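# Move glass beaker of vials between shelved benches

## Task

Carry the beaker holding vials from the shelved bench by the door and set it on the work surface of the shelved bench by the window. The task fails if the beaker or any vial reaches the floor, or if any glass breaks, which happens after a drop of more than a few centimetres or a hard knock. When finished, release the beaker and move the robot away. The task also fails if the robot tips over or ends up leaning. The beaker must stay on the bench by itself, without the robot supporting it.

## Robot and tools

Robot: a Hello Robot Stretch 4 with one arm. It has an omni-wheel base, a lift on a vertical mast, a telescoping arm that reaches straight forward, a three-joint wrist (yaw, pitch, roll) and a two-finger gripper. It stands about 1.6 m tall, and the base rim lies within 0.23 m of the base origin. Loose objects may sometimes get nudged by outside forces.

Frames: the base frame has its origin on the floor under the base centre, with x forward, y left and z up. hand_pose is reported in this frame. It is a point between the open fingertips, and the printed value may be slightly wrong. The odometry frame is the base frame as it was at the start of the scene. base_odometry counts wheel rotation only, so slip shows up as travel. Its heading runs from -3.142 to 3.142, positive to the left.

execute_actions: takes "actions", a list holding one action or none. An empty list only returns state and images. An action can hold "base", "joints" or both, plus optional "pace" and "contact_limits". Alternatively it holds only {"end_of_arm": "enable_torque"}, which restarts any wrist or gripper motor that shut itself off. The motions in one action start at the same moment.
- "base" takes exactly one relative move, counted from the base's last reported position. translate_m is a forward (+) or backward drive in metres, from -2 to 2, without turning. strafe_m is a sideways move in metres, left positive, from -2 to 2. rotate_rad is an on-the-spot turn in radians, counter-clockwise positive, from -3.2 to 3.2.
- "joints" maps joint names to absolute targets. lift_m runs 0 to 1.2 m. arm_m is the extension, 0 to 0.55 m. wrist_yaw_rad runs -1.134 to 4.276; 0 points forward, positive turns left, 3.14 is folded back, and above 3.4 the arm may get in the way. wrist_pitch_rad runs -1.117 to 4.259; 0 is level and 1.57 points down. wrist_roll_rad runs -1.117 to 4.259; at 0 the fingers are level, and positive turns clockwise as seen from behind. gripper_m is the fingertip gap in metres, from -0.038 to 0.141; negative values press the tips together. Targets outside a joint's range are clipped and flagged. Any other bad value or unknown key rejects the whole call, and nothing moves. A joint or base you leave out may keep pushing toward its earlier target.
- "pace": "slow", "default", "fast" or "max". Base speeds are 0.1/0.3/0.4/0.6 m/s and turns 1/2/3/4 rad/s; both are reduced when the lift is above 0.2.
- "contact_limits": only {"arm_m": x}, with x from 0 (gentlest) to 0.75. It sets the force at which the arm stops; the default is 0.5.
- "cameras": a list drawn from head_camera, head_left_camera, head_right_camera, wrist_camera and "all". Omitting it, passing null or passing ["all"] returns every camera; [] returns none.
When one call reports a stop, the remaining execute_actions, wait and finished_scene calls in that same reply are skipped.

wait: seconds from 0 to 10. It commands nothing and returns the same output as an empty action. zoom_image: camera plus region [x0, y0, x1, y1] in pixels of that camera's most recent full image, with the origin at the top left and at most 504x504. read_manual: returns only licence texts. finished_scene: pass the current scene's number. This is final, so the goal must already be met and stable.

Cameras: head_camera sits atop the mast, looking forward and down; turn the base to look elsewhere. head_left_camera and head_right_camera are fisheyes aimed more steeply down, and they show the base and arm. wrist_camera looks along the fingers, with the fingertips near the bottom of its image. The calibration lines give K, distortion and T_world_to_cam relative to the base frame. They carry small errors, and the wrist camera's error grows with arm extension.

Result lines: base_status and joint_status tell how each motion finished. "done" for the base means the wheels turned the commanded amount, even if they slipped. "off_target" means the part stopped short and may still be pushing. "contact_stop_at_<key>" means it hit something and that part goes slack; a slack lift can sag under load. "limit_stop_at_<name>" is a built-in limit. Examples are tilt above 6 degrees, which makes the lift, arm and wheels go slack, and own_body, which flags a self-collision risk, often with the gripper tipped up and rolled. "torque_fault" means a wrist or gripper motor went limp, so send enable_torque. on_its_own lists what happened without a command; "held at" shows the target being held. lidar_m gives 12 distances in 30-degree sectors, starting straight ahead and going counter-clockwise (4th left, 7th behind, 10th right). "-" means nothing seen or closer than 0.25 m, and glass may be missed. wrist_depth_mm is a 7x7 grid in mm (100 to 2000) that ignores clear objects. turned_by_wheels against turned_by_imu: a gap above about 0.1 rad points to a collision or slip. base_tilt is in degrees. motor_effort is in percent, with the peak in brackets; readings carry offsets and noise.

Gripping: command a gap smaller than the object's width. Squeezing harder pulls the object toward the wrist. Neither gripper_m nor "done" proves a grasp; check motor_effort on the gripper when the commanded gap is 0 or more. If the fingertips get stuck on a surface, raise the lift. To unfold at the start, send lift_m 0.4 with wrist_yaw_rad 0.

Avoid: dropping or bumping the glass; never release it more than a few centimetres above the surface. Do not turn or drive with over 1 kg held at arm_m above 0.2, especially at fast paces, and avoid hard pushes or pulls with a raised gripper, since both can tip the robot. A level gripper carrying more than about 2 kg can trigger a torque fault. Do not press the gripper into things while the base or arm moves. Finish with the gripper open and the robot clear of the beaker.

Each tool is called as name(argument=value, ...), one argument or row to a line, values as JSON.

## Session

I'll start by looking at the current state.

execute_actions(
  actions=[],
)

Scene clock: 0.00 s.
base_odometry: x=+0.000 y=+0.000 heading=+0.000 (m, m, rad; odometry frame)
turned_by_wheels: +0.000 (rad since the last result)
turned_by_imu: +0.000 (rad since the last result)
base_tilt: forward=+0.7 right=-0.3 (deg)
lidar_m: 1.76 1.83 1.16 1.09 1.14 1.53 1.40 1.47 1.66 1.57 1.75 1.86
base_status: not commanded
joint_positions: lift_m=+0.175 arm_m=-0.001 wrist_yaw_rad=+3.116 wrist_pitch_rad=+0.021 wrist_roll_rad=-0.010 gripper_m=+0.057
joint_status: not commanded
motor_effort: lift_m=+20 arm_m=+0 wrist_yaw_rad=+2 wrist_pitch_rad=-7 wrist_roll_rad=+1 gripper_m=-3 wheel_0=+0 wheel_1=+0 wheel_2=+0 (%)
hand_pose: x=-0.1165 y=+0.0948 z=+0.3473 quat_wxyz=(+0.013, -0.011, -0.005, +1.000) (m; base frame)
wrist_depth_mm: 233 201 - - - - - / - 146 257 - - - - / - 114 143 - - - - / - 116 142 - - - - / 142 140 259 - - - - / 206 - 1921 1537 1281 1464 1336 / 208 1160 931 960 854 842 917
pictures: head_camera, head_left_camera, head_right_camera, wrist_camera
Images, in order (width x height): head_camera 420x560, head_left_camera 420x672, head_right_camera 420x672, wrist_camera 616x392.

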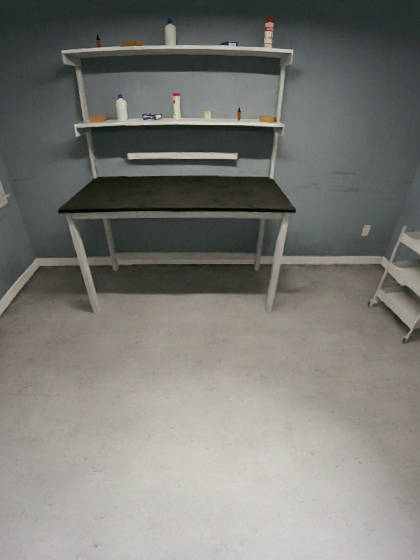

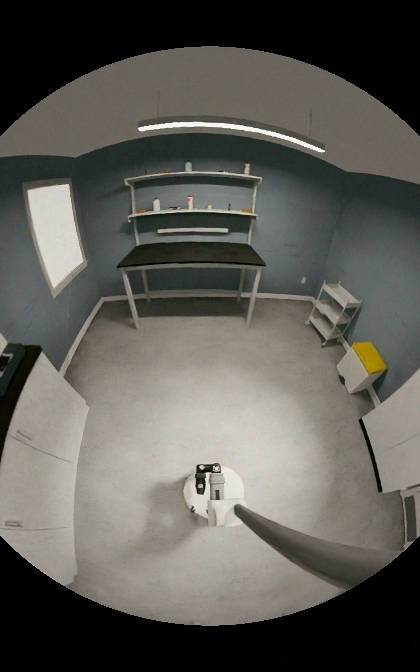

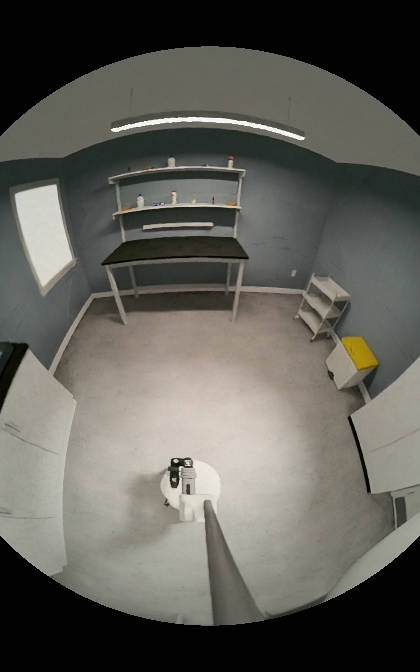

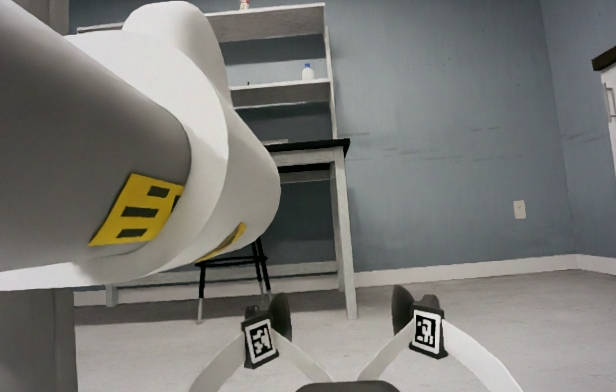

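execute_actions(
  actions=[
    {"base": {"rotate_rad": 3.14}, "joints": {"lift_m": 0.4, "wrist_yaw_rad": 0}, "pace": "fast"},
  ],
  cameras=["head_camera", "head_left_camera"],
)

Scene clock: 4.40 s.
base_odometry: x=+0.000 y=+0.000 heading=+3.140 (m, m, rad; odometry frame)
turned_by_wheels: +3.140 (rad since the last result)
turned_by_imu: +3.209 (rad since the last result)
base_tilt: forward=+0.6 right=-0.3 (deg)
lidar_m: 1.39 1.46 1.66 1.56 1.77 1.86 1.87 1.86 1.18 1.09 1.13 1.52
base_status: done
joint_positions: lift_m=+0.400 arm_m=-0.001 wrist_yaw_rad=+0.001 wrist_pitch_rad=+0.021 wrist_roll_rad=-0.010 gripper_m=+0.057
joint_status: all done
motor_effort: lift_m=+23(29) arm_m=-1(0) wrist_yaw_rad=+0(8) wrist_pitch_rad=-5(6) wrist_roll_rad=-1(0) gripper_m=-2(3) wheel_0=+0(8) wheel_1=+0(8) wheel_2=+0(13) (%)
hand_pose: x=+0.4581 y=-0.0872 z=+0.5718 quat_wxyz=(+1.000, -0.005, +0.011, +0.000) (m; base frame)
wrist_depth_mm: - 1863 1921 1921 - 1921 1921 / - - - - 1983 1863 1863 / - - - 1921 1921 1921 1863 / - - 1808 1205 1863 1808 1756 / - - 1921 1921 1808 1863 1808 / - 1921 1808 1863 1138 1808 1756 / 1863 1708 1397 1464 1281 1281 1430
pictures: head_camera, head_left_camera
Images, in order (width x height): head_camera 420x560, head_left_camera 420x672.

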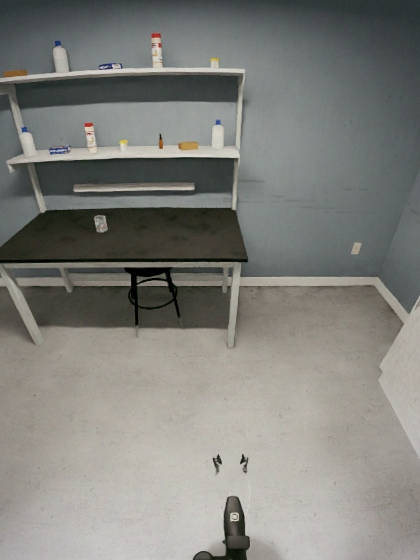

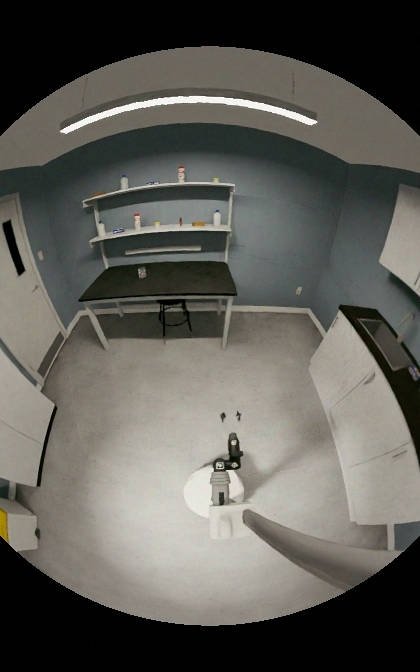

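execute_actions(
  actions=[
    {"base": {"strafe_m": 0.85}, "joints": {"lift_m": 0.75}, "pace": "fast"},
  ],
  cameras=["head_camera"],
)

Scene clock: 20.50 s.
base_odometry: x=-0.001 y=-0.850 heading=+3.140 (m, m, rad; odometry frame)
turned_by_wheels: +0.000 (rad since the last result)
turned_by_imu: +0.002 (rad since the last result)
base_tilt: forward=+0.7 right=-0.3 (deg)
lidar_m: 1.38 1.43 0.75 0.70 0.73 1.09 1.82 1.88 2.06 1.97 2.03 1.45
base_status: done
joint_positions: lift_m=+0.750 arm_m=-0.001 wrist_yaw_rad=+0.000 wrist_pitch_rad=+0.021 wrist_roll_rad=-0.010 gripper_m=+0.057
joint_status: all done
motor_effort: lift_m=+25(29) arm_m=-1(0) wrist_yaw_rad=+3(1) wrist_pitch_rad=-7(6) wrist_roll_rad=+2(0) gripper_m=-4(5) wheel_0=+1(10) wheel_1=-1(12) wheel_2=+0(1) (%)
hand_pose: x=+0.4581 y=-0.0874 z=+0.9217 quat_wxyz=(+1.000, -0.005, +0.011, +0.000) (m; base frame)
wrist_depth_mm: 1708 - - - 1921 1921 1863 / 1708 - - 1983 1921 1863 1921 / 1661 - 1921 1808 1808 1808 1863 / 1618 - 1921 1863 1863 1863 1808 / 1618 1921 1983 1808 1863 1808 1661 / 1576 1921 1182 1182 1078 1366 1808 / 1576 1863 1138 1921 1464 1661 1708
pictures: head_camera
Images, in order (width x height): head_camera 420x560.

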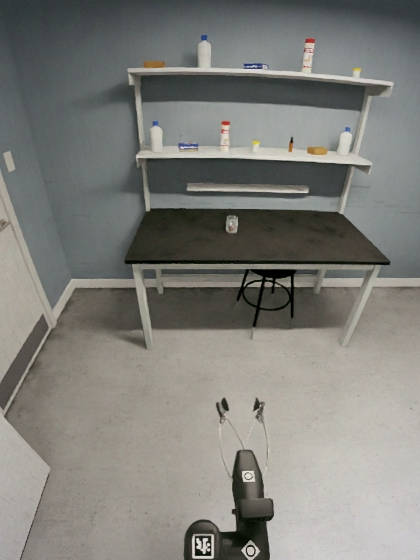

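execute_actions(
  actions=[
    {"base": {"translate_m": 1.0}, "pace": "fast"},
  ],
  cameras=["head_camera", "wrist_camera"],
)

Scene clock: 30.30 s.
base_odometry: x=-1.001 y=-0.849 heading=+3.140 (m, m, rad; odometry frame)
turned_by_wheels: +0.000 (rad since the last result)
turned_by_imu: -0.003 (rad since the last result)
base_tilt: forward=+0.7 right=-0.3 (deg)
lidar_m: 0.37 0.41 0.55 1.18 0.84 1.03 2.68 3.03 2.03 1.94 0.58 0.40
base_status: done
joint_positions: lift_m=+0.750 arm_m=-0.001 wrist_yaw_rad=+0.000 wrist_pitch_rad=+0.021 wrist_roll_rad=-0.010 gripper_m=+0.057
joint_status: not commanded
motor_effort: lift_m=+25(25) arm_m=+0(0) wrist_yaw_rad=+2(1) wrist_pitch_rad=-5(4) wrist_roll_rad=+0(2) gripper_m=-3(4) wheel_0=-1(6) wheel_1=+0(7) wheel_2=+2(10) (%)
hand_pose: x=+0.4581 y=-0.0874 z=+0.9217 quat_wxyz=(+1.000, -0.005, +0.011, +0.000) (m; base frame)
wrist_depth_mm: 991 991 976 946 946 917 917 / 991 976 960 741 723 691 732 / 732 788 878 931 917 917 904 / 960 960 931 931 917 917 891 / 960 946 946 904 904 904 891 / 931 931 931 904 699 788 732 / 946 609 492 512 459 442 492
pictures: head_camera, wrist_camera
camera_calibration (this result's frames):
wrist_camera: T_world_to_cam=[[0.047102, -0.993203, -0.106436, 0.00596776], [0.0303789, 0.107929, -0.993694, 0.981425], [0.998428, 0.0435716, 0.0352561, -0.262811], [0, 0, 0, 1]] pos_world=[0.232302, -0.0885462, 0.985137]
Images, in order (width x height): head_camera 420x560, wrist_camera 616x392.

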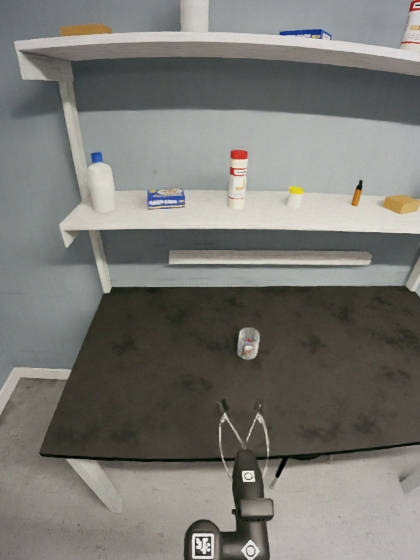

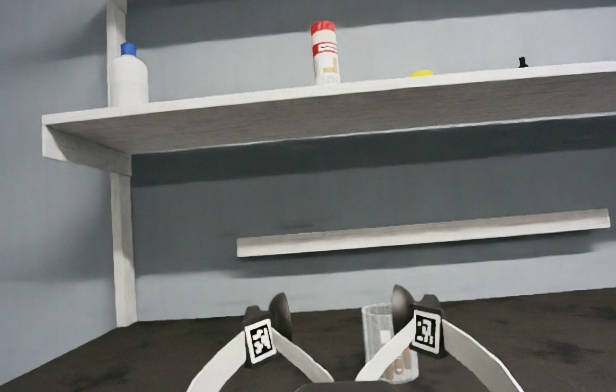

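zoom_image(
  camera="head_camera",
  region=[140, 300, 340, 480],
)

Region (140, 300, 340, 480) of head_camera's 420x560 image, scaled by 2.520, with more detail than that image has; it fills the top 454 rows of this view, and the rest is white.

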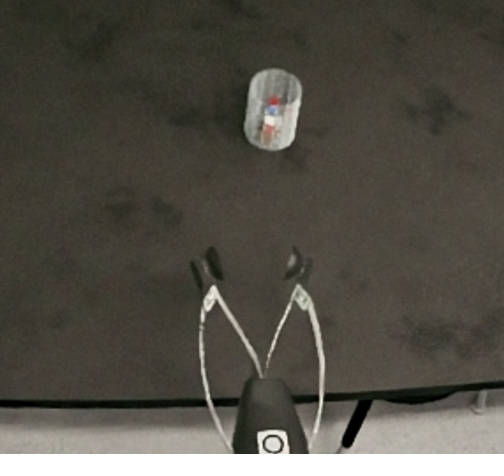

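execute_actions(
  actions=[
    {"base": {"strafe_m": -0.06}, "joints": {"lift_m": 0.64, "gripper_m": 0.13}},
  ],
  cameras=["head_camera", "wrist_camera"],
)

Scene clock: 55.97 s.
base_odometry: x=-1.001 y=-0.789 heading=+3.140 (m, m, rad; odometry frame)
turned_by_wheels: +0.000 (rad since the last result)
turned_by_imu: +0.001 (rad since the last result)
base_tilt: forward=+0.6 right=-0.2 (deg)
lidar_m: 0.38 0.40 0.54 1.24 0.92 1.10 2.83 3.02 1.97 1.87 0.57 0.42
base_status: done
joint_positions: lift_m=+0.640 arm_m=-0.001 wrist_yaw_rad=+0.000 wrist_pitch_rad=+0.021 wrist_roll_rad=-0.010 gripper_m=+0.130
joint_status: all done
motor_effort: lift_m=+13(22) arm_m=+0(1) wrist_yaw_rad=+2(3) wrist_pitch_rad=-6(7) wrist_roll_rad=+0(1) gripper_m=+0(6) wheel_0=-1(8) wheel_1=+1(9) wheel_2=+2(4) (%)
hand_pose: x=+0.4581 y=-0.0874 z=+0.8126 quat_wxyz=(+1.000, -0.005, +0.011, +0.000) (m; base frame)
wrist_depth_mm: 976 960 960 691 699 683 668 / 699 759 809 842 878 917 904 / 991 976 946 946 931 931 904 / 976 946 946 931 917 904 891 / 976 931 931 917 917 891 788 / 597 549 504 469 436 201 375 / 338 314 249 262 234 235 252
pictures: head_camera, wrist_camera
camera_calibration (this result's frames):
wrist_camera: T_world_to_cam=[[0.0471023, -0.993203, -0.106436, -0.00564814], [0.030379, 0.107929, -0.993694, 0.87298], [0.998428, 0.0435719, 0.0352562, -0.258964], [0, 0, 0, 1]] pos_world=[0.232302, -0.0885462, 0.876004]
Images, in order (width x height): head_camera 420x560, wrist_camera 616x392.

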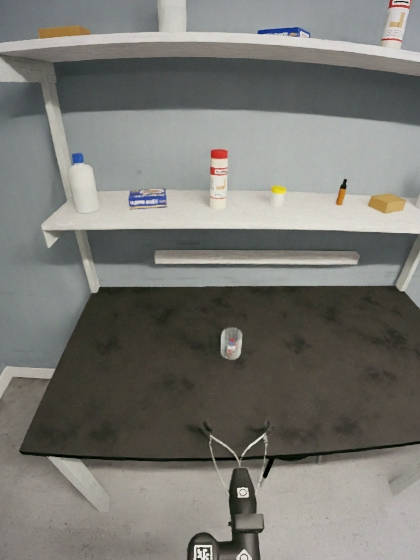

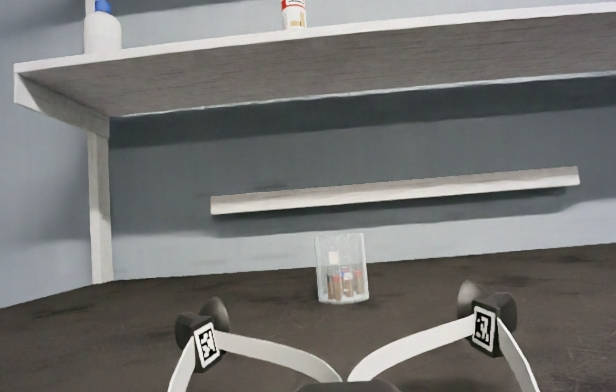

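execute_actions(
  actions=[
    {"joints": {"arm_m": 0.2}, "contact_limits": {"arm_m": 0.15}},
  ],
  cameras=["head_camera", "wrist_camera"],
)

Scene clock: 63.30 s.
base_odometry: x=-1.001 y=-0.789 heading=+3.140 (m, m, rad; odometry frame)
turned_by_wheels: +0.000 (rad since the last result)
turned_by_imu: +0.001 (rad since the last result)
base_tilt: forward=+0.6 right=-0.2 (deg)
lidar_m: 0.39 0.41 0.55 1.24 0.92 1.12 2.84 3.06 1.99 1.87 0.57 0.44
base_status: not commanded
joint_positions: lift_m=+0.640 arm_m=+0.199 wrist_yaw_rad=+0.000 wrist_pitch_rad=+0.021 wrist_roll_rad=-0.010 gripper_m=+0.130
joint_status: all done
motor_effort: lift_m=+14(15) arm_m=+8(8) wrist_yaw_rad=+3(3) wrist_pitch_rad=-5(6) wrist_roll_rad=+1(1) gripper_m=-1(1) wheel_0=-1(0) wheel_1=+1(1) wheel_2=+2(2) (%)
contact_limits: arm_m 0.15
hand_pose: x=+0.6580 y=-0.0874 z=+0.8126 quat_wxyz=(+1.000, -0.005, +0.011, +0.000) (m; base frame)
wrist_depth_mm: 554 564 580 609 621 654 676 / 691 768 768 759 741 741 732 / 778 778 750 750 732 723 715 / 768 768 741 732 732 707 723 / 759 750 750 732 715 723 715 / 591 549 488 452 418 201 370 / 334 309 246 259 229 224 248
pictures: head_camera, wrist_camera
camera_calibration (this result's frames):
wrist_camera: T_world_to_cam=[[0.0470417, -0.993206, -0.106433, -0.0150442], [0.0304485, 0.107927, -0.993692, 0.866879], [0.998429, 0.0435043, 0.0353187, -0.45861], [0, 0, 0, 1]] pos_world=[0.432202, -0.0885504, 0.876008]
Images, in order (width x height): head_camera 420x560, wrist_camera 616x392.

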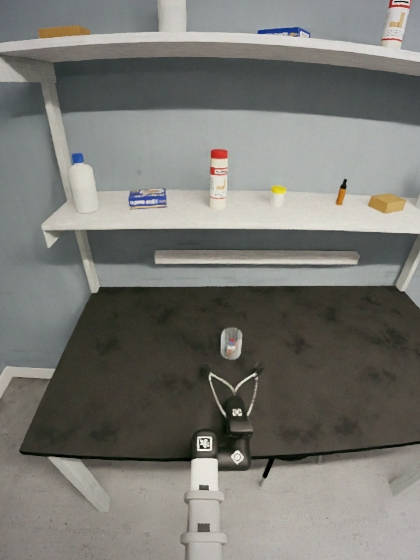

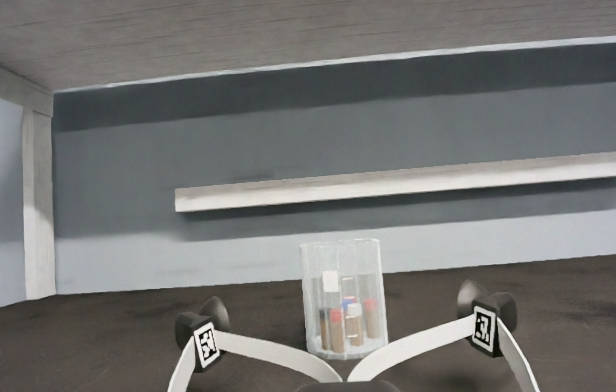

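execute_actions(
  actions=[
    {"joints": {"arm_m": 0.265}, "contact_limits": {"arm_m": 0.15}, "pace": "slow"},
  ],
  cameras=["head_camera", "wrist_camera"],
)

Scene clock: 69.00 s.
base_odometry: x=-1.001 y=-0.789 heading=+3.140 (m, m, rad; odometry frame)
turned_by_wheels: +0.000 (rad since the last result)
turned_by_imu: +0.001 (rad since the last result)
base_tilt: forward=+0.6 right=-0.3 (deg)
lidar_m: 0.39 0.40 0.54 1.25 0.89 1.11 2.82 3.04 1.97 1.88 0.57 0.42
base_status: not commanded
joint_positions: lift_m=+0.640 arm_m=+0.264 wrist_yaw_rad=+0.000 wrist_pitch_rad=+0.021 wrist_roll_rad=-0.010 gripper_m=+0.130
joint_status: all done
motor_effort: lift_m=+15(15) arm_m=+8(8) wrist_yaw_rad=+1(2) wrist_pitch_rad=-7(8) wrist_roll_rad=+1(1) gripper_m=-1(1) wheel_0=+0(0) wheel_1=+1(1) wheel_2=+2(2) (%)
contact_limits: arm_m 0.15
hand_pose: x=+0.7230 y=-0.0874 z=+0.8126 quat_wxyz=(+1.000, -0.005, +0.011, +0.000) (m; base frame)
wrist_depth_mm: 554 564 585 615 627 640 668 / 715 699 707 691 676 668 661 / 699 707 691 683 676 661 654 / 707 691 668 615 661 661 647 / 683 691 676 668 661 654 640 / 580 539 488 410 427 202 368 / 330 304 245 226 229 224 247
pictures: head_camera, wrist_camera
camera_calibration (this result's frames):
wrist_camera: T_world_to_cam=[[0.0470417, -0.993206, -0.106433, -0.0181008], [0.0304484, 0.107927, -0.993692, 0.864901], [0.998429, 0.0435043, 0.0353186, -0.52348], [0, 0, 0, 1]] pos_world=[0.497174, -0.0885504, 0.876008]
Images, in order (width x height): head_camera 420x560, wrist_camera 616x392.

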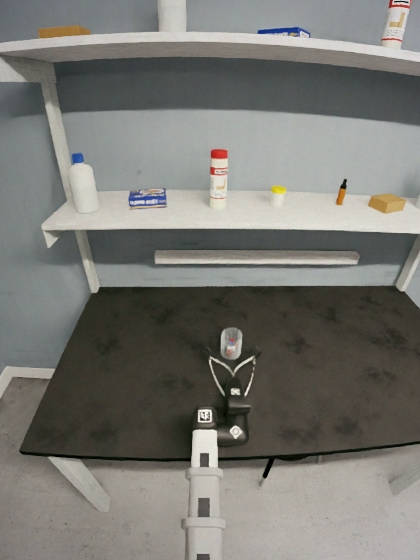

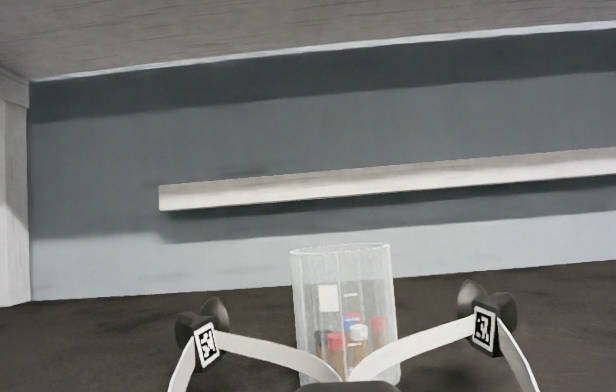

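zoom_image(
  camera="head_camera",
  region=[160, 290, 310, 420],
)

Region (160, 290, 310, 420) of head_camera's 420x560 image, scaled by 3.360, with more detail than that image has; it fills the top 437 rows of this view, and the rest is white.

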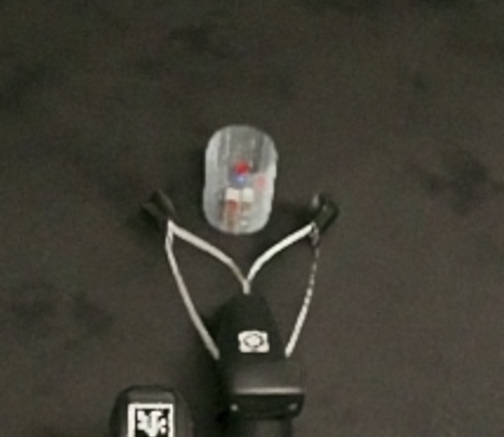

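execute_actions(
  actions=[
    {"joints": {"arm_m": 0.29}, "contact_limits": {"arm_m": 0.15}, "pace": "slow"},
  ],
  cameras=["head_camera", "wrist_camera"],
)

Scene clock: 75.07 s.
base_odometry: x=-1.001 y=-0.789 heading=+3.140 (m, m, rad; odometry frame)
turned_by_wheels: +0.000 (rad since the last result)
turned_by_imu: +0.001 (rad since the last result)
base_tilt: forward=+0.6 right=-0.3 (deg)
lidar_m: 0.39 0.40 0.56 1.24 0.91 1.13 2.82 3.02 1.97 1.86 0.58 0.43
base_status: not commanded
joint_positions: lift_m=+0.640 arm_m=+0.289 wrist_yaw_rad=+0.000 wrist_pitch_rad=+0.021 wrist_roll_rad=-0.010 gripper_m=+0.130
joint_status: all done
motor_effort: lift_m=+14(15) arm_m=+8(7) wrist_yaw_rad=+2(2) wrist_pitch_rad=-6(5) wrist_roll_rad=+0(0) gripper_m=-1(1) wheel_0=+0(0) wheel_1=+1(1) wheel_2=+2(2) (%)
contact_limits: arm_m 0.15
hand_pose: x=+0.7480 y=-0.0874 z=+0.8126 quat_wxyz=(+1.000, -0.005, +0.011, +0.000) (m; base frame)
wrist_depth_mm: 554 564 585 609 627 661 647 / 683 683 676 661 654 647 647 / 691 668 668 668 640 640 640 / 683 668 661 591 634 640 615 / 661 668 654 647 634 627 621 / 580 539 488 421 427 202 368 / 330 306 245 204 216 223 248
pictures: head_camera, wrist_camera
camera_calibration (this result's frames):
wrist_camera: T_world_to_cam=[[0.0470416, -0.993206, -0.106433, -0.0192769], [0.0304484, 0.107927, -0.993692, 0.86414], [0.998429, 0.0435041, 0.0353186, -0.548446], [0, 0, 0, 1]] pos_world=[0.522179, -0.0885504, 0.876008]
Images, in order (width x height): head_camera 420x560, wrist_camera 616x392.

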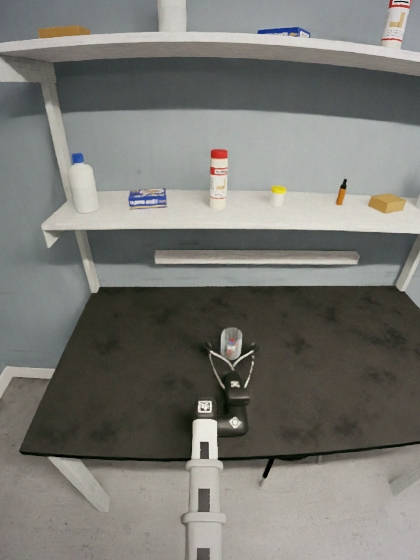

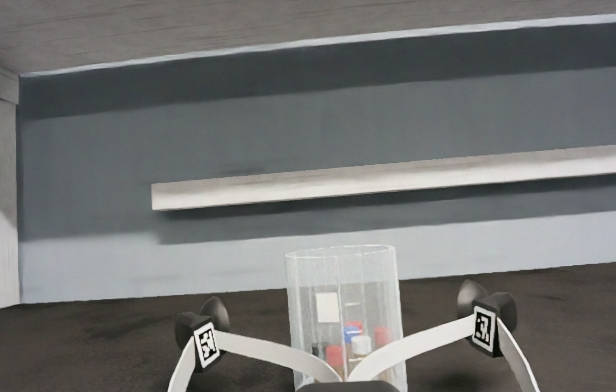

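execute_actions(
  actions=[
    {"joints": {"gripper_m": 0.03}, "pace": "slow"},
  ],
  cameras=["head_camera", "wrist_camera"],
)

Scene clock: 81.00 s.
base_odometry: x=-1.001 y=-0.789 heading=+3.140 (m, m, rad; odometry frame)
turned_by_wheels: +0.000 (rad since the last result)
turned_by_imu: +0.002 (rad since the last result)
base_tilt: forward=+0.6 right=-0.3 (deg)
lidar_m: 0.40 0.40 0.54 1.23 0.92 1.13 2.84 3.03 1.98 1.87 0.59 0.41
base_status: not commanded
joint_positions: lift_m=+0.640 arm_m=+0.289 wrist_yaw_rad=+0.000 wrist_pitch_rad=+0.021 wrist_roll_rad=-0.010 gripper_m=+0.030
joint_status: all done
motor_effort: lift_m=+14(15) arm_m=+8(8) wrist_yaw_rad=+1(2) wrist_pitch_rad=-8(5) wrist_roll_rad=+1(1) gripper_m=-21(27) wheel_0=+0(0) wheel_1=+1(1) wheel_2=+1(2) (%)
hand_pose: x=+0.7480 y=-0.0874 z=+0.8126 quat_wxyz=(+1.000, -0.005, +0.011, +0.000) (m; base frame)
wrist_depth_mm: 549 559 585 603 634 654 640 / 691 683 676 668 654 647 647 / 683 676 668 654 654 647 634 / 676 676 654 591 640 634 634 / 668 661 654 640 634 621 621 / 580 539 500 368 245 387 368 / 332 306 181 210 223 172 248
pictures: head_camera, wrist_camera
camera_calibration (this result's frames):
wrist_camera: T_world_to_cam=[[0.0470417, -0.993207, -0.106433, -0.0192771], [0.0304484, 0.107927, -0.993692, 0.86414], [0.998429, 0.0435043, 0.0353186, -0.548446], [0, 0, 0, 1]] pos_world=[0.522179, -0.0885504, 0.876008]
Images, in order (width x height): head_camera 420x560, wrist_camera 616x392.

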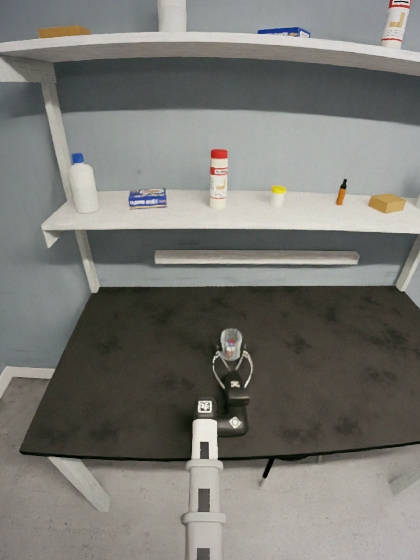

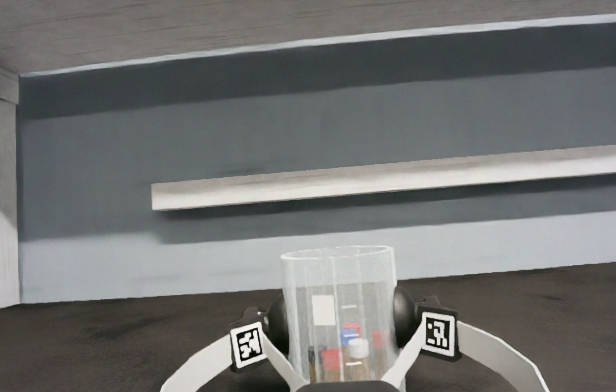

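Gripped with firm effort. Lift it a bit and check.

execute_actions(
  actions=[
    {"joints": {"lift_m": 0.72}},
  ],
  cameras=["head_camera", "wrist_camera"],
)

Scene clock: 83.60 s.
base_odometry: x=-1.001 y=-0.789 heading=+3.140 (m, m, rad; odometry frame)
turned_by_wheels: +0.000 (rad since the last result)
turned_by_imu: +0.001 (rad since the last result)
base_tilt: forward=+0.6 right=-0.4 (deg)
lidar_m: 0.37 0.40 0.56 1.23 0.90 1.10 2.84 3.05 1.98 1.87 0.57 0.40
base_status: not commanded
joint_positions: lift_m=+0.720 arm_m=+0.289 wrist_yaw_rad=+0.000 wrist_pitch_rad=+0.023 wrist_roll_rad=-0.010 gripper_m=+0.030
joint_status: all done
motor_effort: lift_m=+26(25) arm_m=+8(8) wrist_yaw_rad=+2(2) wrist_pitch_rad=-10(10) wrist_roll_rad=+1(2) gripper_m=-21(22) wheel_0=+0(0) wheel_1=+1(1) wheel_2=+2(1) (%)
hand_pose: x=+0.7480 y=-0.0874 z=+0.8912 quat_wxyz=(+1.000, -0.005, +0.011, +0.000) (m; base frame)
wrist_depth_mm: 421 430 445 462 484 492 525 / 559 591 621 661 661 647 640 / 691 676 661 661 647 647 634 / 683 661 654 661 640 640 621 / 676 661 640 647 627 634 627 / 654 654 654 634 591 621 615 / 559 517 182 210 223 172 424
pictures: head_camera, wrist_camera
camera_calibration (this result's frames):
wrist_camera: T_world_to_cam=[[0.0468943, -0.993207, -0.106498, -0.010737], [0.0290733, 0.107927, -0.993734, 0.943367], [0.998477, 0.0435042, 0.0339369, -0.550023], [0, 0, 0, 1]] pos_world=[0.522262, -0.0885504, 0.954978]
Images, in order (width x height): head_camera 420x560, wrist_camera 616x392.

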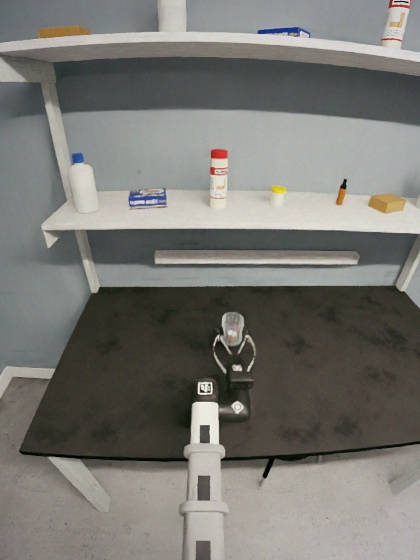

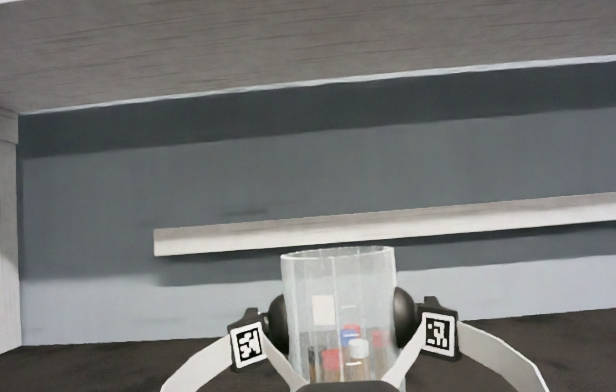

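execute_actions(
  actions=[
    {"base": {"translate_m": -0.8}, "joints": {"arm_m": 0.0}},
  ],
  cameras=[],
)

execute_actions(
  actions=[
    {"base": {"rotate_rad": -3.14}},
  ],
  cameras=["head_camera", "head_left_camera", "wrist_camera"],
)

Scene clock: 93.00 s.
base_odometry: x=-0.201 y=-0.790 heading=+3.140 (m, m, rad; odometry frame)
turned_by_wheels: +0.000 (rad since the last result)
turned_by_imu: +0.006 (rad since the last result)
base_tilt: forward=+0.6 right=-0.3 (deg)
lidar_m: 1.18 1.22 0.79 0.77 0.80 1.23 2.02 2.12 2.00 1.90 1.97 1.24
base_status: done
joint_positions: lift_m=+0.720 arm_m=+0.001 wrist_yaw_rad=+0.000 wrist_pitch_rad=+0.023 wrist_roll_rad=-0.010 gripper_m=+0.030
joint_status: all done
motor_effort: lift_m=+25(26) arm_m=-7(9) wrist_yaw_rad=+2(1) wrist_pitch_rad=-13(11) wrist_roll_rad=+0(1) gripper_m=-21(21) wheel_0=+0(6) wheel_1=+0(7) wheel_2=-2(13) (%)
hand_pose: x=+0.4606 y=-0.0874 z=+0.8913 quat_wxyz=(+1.000, -0.005, +0.011, +0.000) (m; base frame)
wrist_depth_mm: 1808 1756 1756 1708 1708 1576 1661 / 1756 1708 1708 1661 1661 1661 1661 / 1756 1708 1661 1756 1708 1618 1576 / 1708 1756 1661 1708 1661 1661 1661 / 1708 1708 1661 1618 1708 1499 1281 / 1618 1708 976 946 904 960 1499 / 1576 1661 182 208 223 172 1618
pictures: none
No camera images: the call's "cameras" was empty. Leave "cameras" out to get every camera's image.

Scene clock: 95.87 s.
base_odometry: x=-0.201 y=-0.790 heading=+0.000 (m, m, rad; odometry frame)
turned_by_wheels: -3.140 (rad since the last result)
turned_by_imu: -3.207 (rad since the last result)
base_tilt: forward=+0.7 right=-0.3 (deg)
lidar_m: 1.98 2.03 1.98 1.86 1.96 1.25 1.18 1.24 0.84 0.77 0.80 1.22
base_status: done
joint_positions: lift_m=+0.720 arm_m=+0.001 wrist_yaw_rad=+0.000 wrist_pitch_rad=+0.023 wrist_roll_rad=-0.010 gripper_m=+0.030
joint_status: not commanded
motor_effort: lift_m=+24(25) arm_m=-8(8) wrist_yaw_rad=+2(2) wrist_pitch_rad=-12(12) wrist_roll_rad=+2(0) gripper_m=-21(22) wheel_0=+1(5) wheel_1=+1(8) wheel_2=-2(7) (%)
hand_pose: x=+0.4606 y=-0.0874 z=+0.8913 quat_wxyz=(+1.000, -0.005, +0.011, +0.000) (m; base frame)
wrist_depth_mm: - - - - - - 1576 / - - - - - - 1576 / - - - - - - 1576 / - - - - - - 1618 / - - - - - - 1576 / - - - - - 1661 1576 / - - 182 209 223 172 1576
pictures: head_camera, head_left_camera, wrist_camera
camera_calibration (this result's frames):
wrist_camera: T_world_to_cam=[[0.0467729, -0.993211, -0.106507, 0.00277976], [0.028878, 0.107924, -0.99374, 0.951895], [0.998488, 0.0434043, 0.0337299, -0.26298], [0, 0, 0, 1]] pos_world=[0.234964, -0.0885567, 0.955102]
Images, in order (width x height): head_camera 420x560, head_left_camera 420x672, wrist_camera 616x392.

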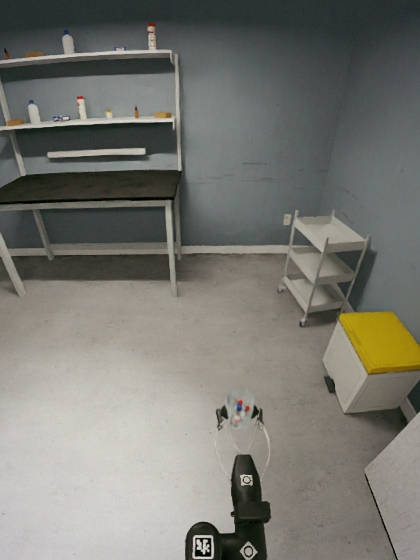

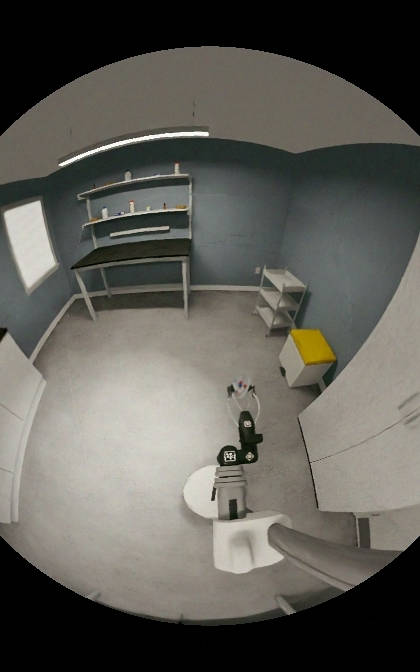

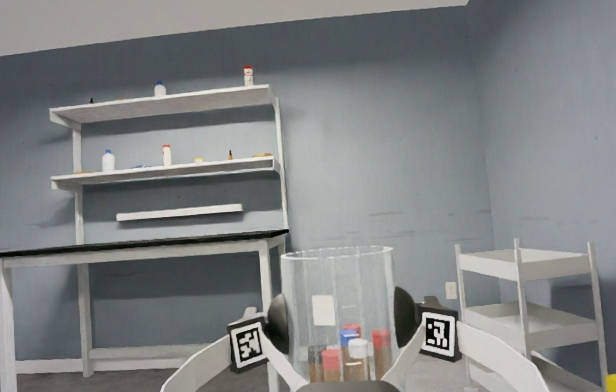

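execute_actions(
  actions=[
    {"base": {"strafe_m": 0.95}},
  ],
  cameras=[],
)

execute_actions(
  actions=[
    {"base": {"translate_m": 1.45}},
  ],
  cameras=["head_camera", "wrist_camera"],
)

Scene clock: 107.07 s.
base_odometry: x=-0.202 y=+0.160 heading=+0.000 (m, m, rad; odometry frame)
turned_by_wheels: +0.000 (rad since the last result)
turned_by_imu: +0.003 (rad since the last result)
base_tilt: forward=+0.6 right=-0.3 (deg)
lidar_m: 1.94 2.03 0.97 0.93 0.96 1.30 1.20 1.26 1.71 1.71 1.79 2.05
base_status: done
joint_positions: lift_m=+0.720 arm_m=+0.001 wrist_yaw_rad=+0.000 wrist_pitch_rad=+0.023 wrist_roll_rad=-0.010 gripper_m=+0.030
joint_status: not commanded
motor_effort: lift_m=+24(24) arm_m=-8(8) wrist_yaw_rad=+2(2) wrist_pitch_rad=-8(8) wrist_roll_rad=+1(1) gripper_m=-21(20) wheel_0=+1(8) wheel_1=+1(11) wheel_2=+0(2) (%)
hand_pose: x=+0.4607 y=-0.0874 z=+0.8913 quat_wxyz=(+1.000, -0.005, +0.011, +0.000) (m; base frame)
wrist_depth_mm: - - - - - - - / - - - - - - - / - - - - - - - / - - - - - - - / - - - - - - - / - - - - - - - / - - 182 209 222 172 -
pictures: none
No camera images: the call's "cameras" was empty. Leave "cameras" out to get every camera's image.

Scene clock: 113.37 s.
base_odometry: x=+1.248 y=+0.161 heading=+0.000 (m, m, rad; odometry frame)
turned_by_wheels: +0.000 (rad since the last result)
turned_by_imu: -0.005 (rad since the last result)
base_tilt: forward=+0.6 right=-0.3 (deg)
lidar_m: 0.50 0.52 0.71 1.59 1.16 1.34 2.90 2.52 1.87 1.69 0.75 0.55
base_status: done
joint_positions: lift_m=+0.720 arm_m=+0.001 wrist_yaw_rad=+0.000 wrist_pitch_rad=+0.023 wrist_roll_rad=-0.010 gripper_m=+0.030
joint_status: not commanded
motor_effort: lift_m=+24(24) arm_m=-8(7) wrist_yaw_rad=+2(2) wrist_pitch_rad=-8(12) wrist_roll_rad=+2(0) gripper_m=-20(20) wheel_0=-1(5) wheel_1=+1(7) wheel_2=+2(6) (%)
hand_pose: x=+0.4606 y=-0.0874 z=+0.8913 quat_wxyz=(+1.000, -0.005, +0.011, +0.000) (m; base frame)
wrist_depth_mm: 1118 1118 917 842 798 820 798 / 891 946 976 1025 1060 1060 1060 / 1078 1098 1078 1060 1078 1060 1042 / 1098 1078 1060 1060 1042 1025 1025 / 1042 809 591 455 370 309 276 / 279 276 270 265 263 297 294 / 315 309 182 209 223 171 891
pictures: head_camera, wrist_camera
camera_calibration (this result's frames):
wrist_camera: T_world_to_cam=[[0.0468115, -0.993209, -0.106507, 0.00277352], [0.0288739, 0.107925, -0.99374, 0.951896], [0.998486, 0.0434431, 0.03373, -0.262971], [0, 0, 0, 1]] pos_world=[0.234958, -0.0885542, 0.955102]
Images, in order (width x height): head_camera 420x560, wrist_camera 616x392.

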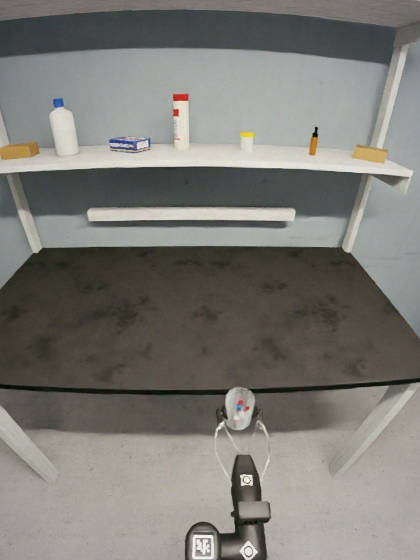

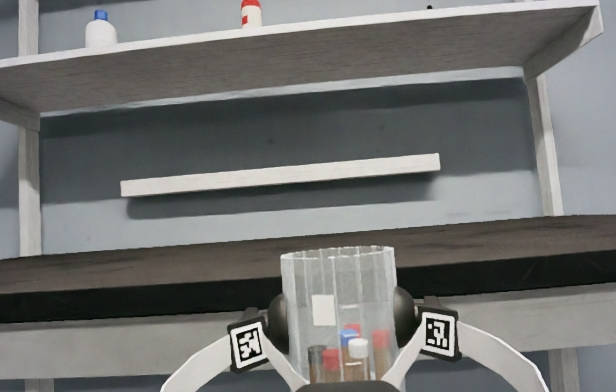

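execute_actions(
  actions=[
    {"joints": {"lift_m": 0.9}},
  ],
  cameras=["head_camera", "wrist_camera"],
)

Scene clock: 121.27 s.
base_odometry: x=+1.248 y=+0.161 heading=+0.000 (m, m, rad; odometry frame)
turned_by_wheels: +0.000 (rad since the last result)
turned_by_imu: +0.001 (rad since the last result)
base_tilt: forward=+0.6 right=-0.3 (deg)
lidar_m: 0.50 0.52 0.71 1.60 1.14 1.37 2.88 2.51 1.85 1.71 0.75 0.53
base_status: not commanded
joint_positions: lift_m=+0.899 arm_m=+0.001 wrist_yaw_rad=+0.000 wrist_pitch_rad=+0.023 wrist_roll_rad=-0.010 gripper_m=+0.030
joint_status: all done
motor_effort: lift_m=+26(28) arm_m=-7(8) wrist_yaw_rad=+2(2) wrist_pitch_rad=-10(11) wrist_roll_rad=+1(0) gripper_m=-22(22) wheel_0=-1(0) wheel_1=+1(1) wheel_2=+2(2) (%)
hand_pose: x=+0.4606 y=-0.0874 z=+1.0712 quat_wxyz=(+1.000, -0.005, +0.011, +0.000) (m; base frame)
wrist_depth_mm: 1060 1098 1098 1098 1098 1078 1078 / 1098 1078 1098 1078 1078 1060 809 / 976 891 878 960 1060 1060 1025 / 1098 1060 1078 1060 1042 1042 1025 / 1098 1060 1060 1060 1042 1025 1025 / 1078 1060 976 723 683 759 715 / 647 603 181 209 222 172 484
pictures: head_camera, wrist_camera
camera_calibration (this result's frames):
wrist_camera: T_world_to_cam=[[0.0468115, -0.993209, -0.106507, 0.0219283], [0.0288739, 0.107925, -0.99374, 1.13062], [0.998486, 0.0434432, 0.0337299, -0.269037], [0, 0, 0, 1]] pos_world=[0.234958, -0.0885542, 1.13495]
Images, in order (width x height): head_camera 420x560, wrist_camera 616x392.

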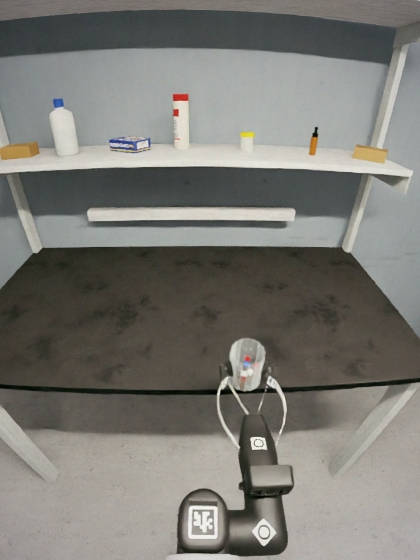

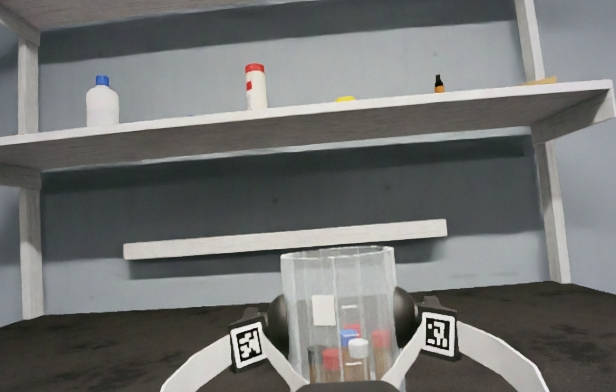

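execute_actions(
  actions=[
    {"joints": {"arm_m": 0.25, "lift_m": 0.84}},
  ],
  cameras=["head_camera", "wrist_camera"],
)

Scene clock: 129.77 s.
base_odometry: x=+1.248 y=+0.161 heading=+0.000 (m, m, rad; odometry frame)
turned_by_wheels: +0.000 (rad since the last result)
turned_by_imu: +0.001 (rad since the last result)
base_tilt: forward=+0.6 right=-0.2 (deg)
lidar_m: 0.49 0.52 0.72 1.57 1.15 1.39 2.92 2.51 1.85 1.70 0.76 0.54
base_status: not commanded
joint_positions: lift_m=+0.840 arm_m=+0.249 wrist_yaw_rad=+0.000 wrist_pitch_rad=+0.023 wrist_roll_rad=-0.010 gripper_m=+0.030
joint_status: all done
motor_effort: lift_m=+16(25) arm_m=+8(7) wrist_yaw_rad=+1(2) wrist_pitch_rad=-12(13) wrist_roll_rad=+1(1) gripper_m=-20(22) wheel_0=+0(0) wheel_1=+1(1) wheel_2=+2(2) (%)
hand_pose: x=+0.7080 y=-0.0874 z=+1.0121 quat_wxyz=(+1.000, -0.005, +0.011, +0.000) (m; base frame)
wrist_depth_mm: 647 544 539 544 535 559 591 / 627 661 699 732 778 820 809 / 854 842 831 842 831 809 798 / 854 842 820 820 809 798 798 / 854 820 820 809 798 798 788 / 831 768 707 521 500 544 517 / 469 430 182 210 222 172 362
pictures: head_camera, wrist_camera
camera_calibration (this result's frames):
wrist_camera: T_world_to_cam=[[0.0469215, -0.993204, -0.106507, 0.00400931], [0.0288598, 0.107928, -0.99374, 1.06475], [0.998482, 0.0435539, 0.0337279, -0.513993], [0, 0, 0, 1]] pos_world=[0.482296, -0.0885472, 1.07584]
Images, in order (width x height): head_camera 420x560, wrist_camera 616x392.

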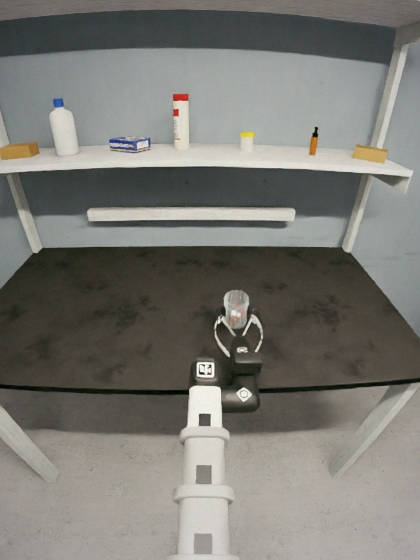

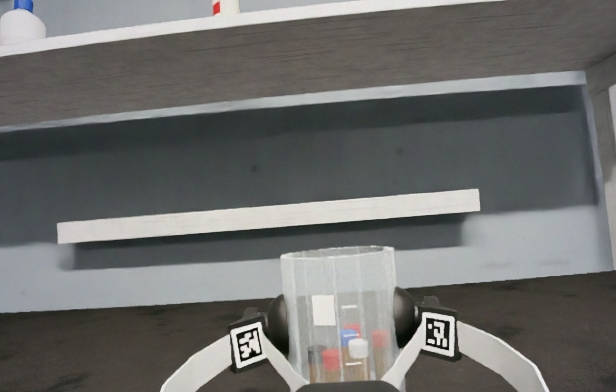

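execute_actions(
  actions=[
    {"joints": {"lift_m": 0.80}, "pace": "slow"},
  ],
  cameras=["wrist_camera"],
)

Scene clock: 134.47 s.
base_odometry: x=+1.248 y=+0.161 heading=+0.000 (m, m, rad; odometry frame)
turned_by_wheels: +0.000 (rad since the last result)
turned_by_imu: +0.001 (rad since the last result)
base_tilt: forward=+0.7 right=-0.3 (deg)
lidar_m: 0.49 0.52 0.72 1.59 1.15 1.37 2.90 2.51 1.83 1.68 0.76 0.53
base_status: not commanded
joint_positions: lift_m=+0.800 arm_m=+0.249 wrist_yaw_rad=+0.000 wrist_pitch_rad=+0.023 wrist_roll_rad=-0.010 gripper_m=+0.030
joint_status: all done
motor_effort: lift_m=+15(15) arm_m=+8(8) wrist_yaw_rad=+2(2) wrist_pitch_rad=-11(10) wrist_roll_rad=+1(0) gripper_m=-21(22) wheel_0=-1(0) wheel_1=+1(1) wheel_2=+2(3) (%)
hand_pose: x=+0.7080 y=-0.0874 z=+0.9721 quat_wxyz=(+1.000, -0.005, +0.011, +0.000) (m; base frame)
wrist_depth_mm: 544 549 574 591 609 640 668 / 715 750 788 831 820 820 809 / 842 854 831 831 820 798 809 / 831 842 831 820 809 798 788 / 842 831 820 809 809 798 798 / 615 574 525 392 370 410 389 / 349 327 182 209 223 171 264
pictures: wrist_camera
camera_calibration (this result's frames):
wrist_camera: T_world_to_cam=[[0.0469213, -0.993204, -0.106507, -0.000248645], [0.0288597, 0.107928, -0.99374, 1.02502], [0.998482, 0.0435538, 0.0337277, -0.512646], [0, 0, 0, 1]] pos_world=[0.482297, -0.0885473, 1.03586]
Images, in order (width x height): wrist_camera 616x392.

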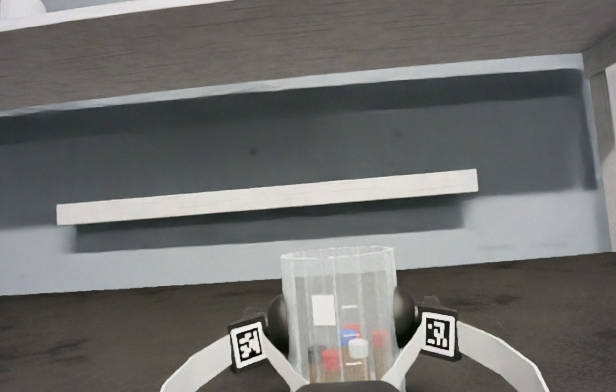

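execute_actions(
  actions=[
    {"joints": {"lift_m": 0.793}, "pace": "slow"},
  ],
  cameras=[],
)

Scene clock: 137.23 s.
base_odometry: x=+1.248 y=+0.161 heading=+0.000 (m, m, rad; odometry frame)
turned_by_wheels: +0.000 (rad since the last result)
turned_by_imu: +0.001 (rad since the last result)
base_tilt: forward=+0.6 right=-0.3 (deg)
lidar_m: 0.49 0.54 0.70 1.59 1.13 1.35 2.88 2.51 1.83 1.70 0.73 0.53
base_status: not commanded
joint_positions: lift_m=+0.793 arm_m=+0.249 wrist_yaw_rad=+0.000 wrist_pitch_rad=+0.023 wrist_roll_rad=-0.010 gripper_m=+0.030
joint_status: all done
motor_effort: lift_m=+14(14) arm_m=+8(7) wrist_yaw_rad=+1(1) wrist_pitch_rad=-11(12) wrist_roll_rad=+0(1) gripper_m=-20(23) wheel_0=-1(1) wheel_1=+0(1) wheel_2=+2(3) (%)
hand_pose: x=+0.7080 y=-0.0874 z=+0.9651 quat_wxyz=(+1.000, -0.005, +0.011, +0.000) (m; base frame)
wrist_depth_mm: 554 559 585 603 627 647 683 / 732 778 831 831 820 831 820 / 866 842 842 831 831 798 809 / 866 831 820 809 798 798 788 / 831 831 809 820 809 798 788 / 574 539 496 368 349 389 366 / 330 306 182 209 223 172 249
pictures: none
No camera images: the call's "cameras" was empty. Leave "cameras" out to get every camera's image.

Same height above the table as at pickup. Release now.

execute_actions(
  actions=[
    {"joints": {"gripper_m": 0.13}},
  ],
  cameras=["head_camera", "wrist_camera"],
)

Scene clock: 141.07 s.
base_odometry: x=+1.248 y=+0.161 heading=+0.000 (m, m, rad; odometry frame)
turned_by_wheels: +0.000 (rad since the last result)
turned_by_imu: +0.001 (rad since the last result)
base_tilt: forward=+0.7 right=-0.3 (deg)
lidar_m: 0.49 0.53 0.70 1.58 1.13 1.38 2.90 2.53 1.86 1.70 0.76 0.53
base_status: not commanded
joint_positions: lift_m=+0.793 arm_m=+0.249 wrist_yaw_rad=+0.000 wrist_pitch_rad=+0.022 wrist_roll_rad=-0.010 gripper_m=+0.130
joint_status: all done
motor_effort: lift_m=+15(15) arm_m=+8(8) wrist_yaw_rad=+1(1) wrist_pitch_rad=-6(10) wrist_roll_rad=+0(1) gripper_m=-2(21) wheel_0=+0(0) wheel_1=+1(1) wheel_2=+2(2) (%)
hand_pose: x=+0.7080 y=-0.0874 z=+0.9654 quat_wxyz=(+1.000, -0.005, +0.011, +0.000) (m; base frame)
wrist_depth_mm: 554 569 585 603 627 640 683 / 732 759 842 842 831 831 809 / 842 842 831 831 820 798 798 / 842 831 820 809 809 809 798 / 842 831 809 809 809 798 778 / 591 544 496 445 430 202 373 / 334 309 249 236 226 225 251
pictures: head_camera, wrist_camera
camera_calibration (this result's frames):
wrist_camera: T_world_to_cam=[[0.0470407, -0.993204, -0.106455, -0.00109268], [0.0299742, 0.107928, -0.993707, 1.01759], [0.998443, 0.0435537, 0.0348475, -0.513484], [0, 0, 0, 1]] pos_world=[0.482235, -0.0885473, 1.02896]
Images, in order (width x height): head_camera 420x560, wrist_camera 616x392.

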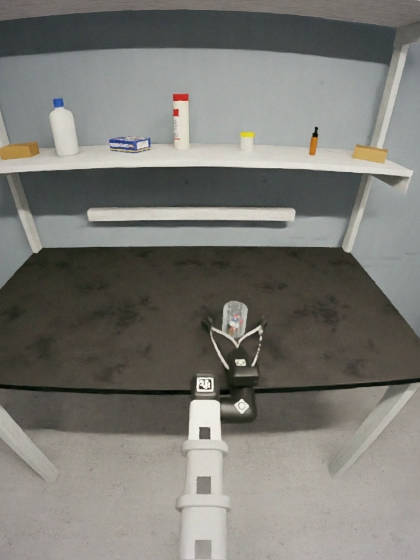

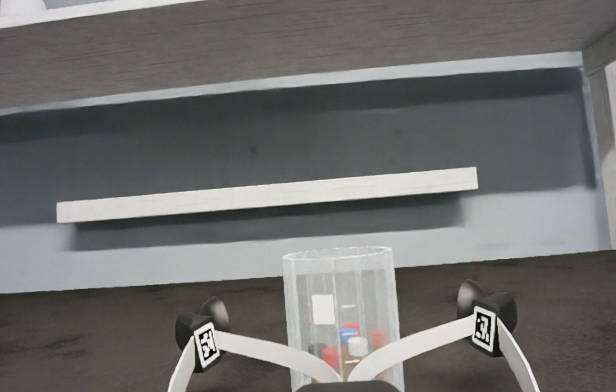

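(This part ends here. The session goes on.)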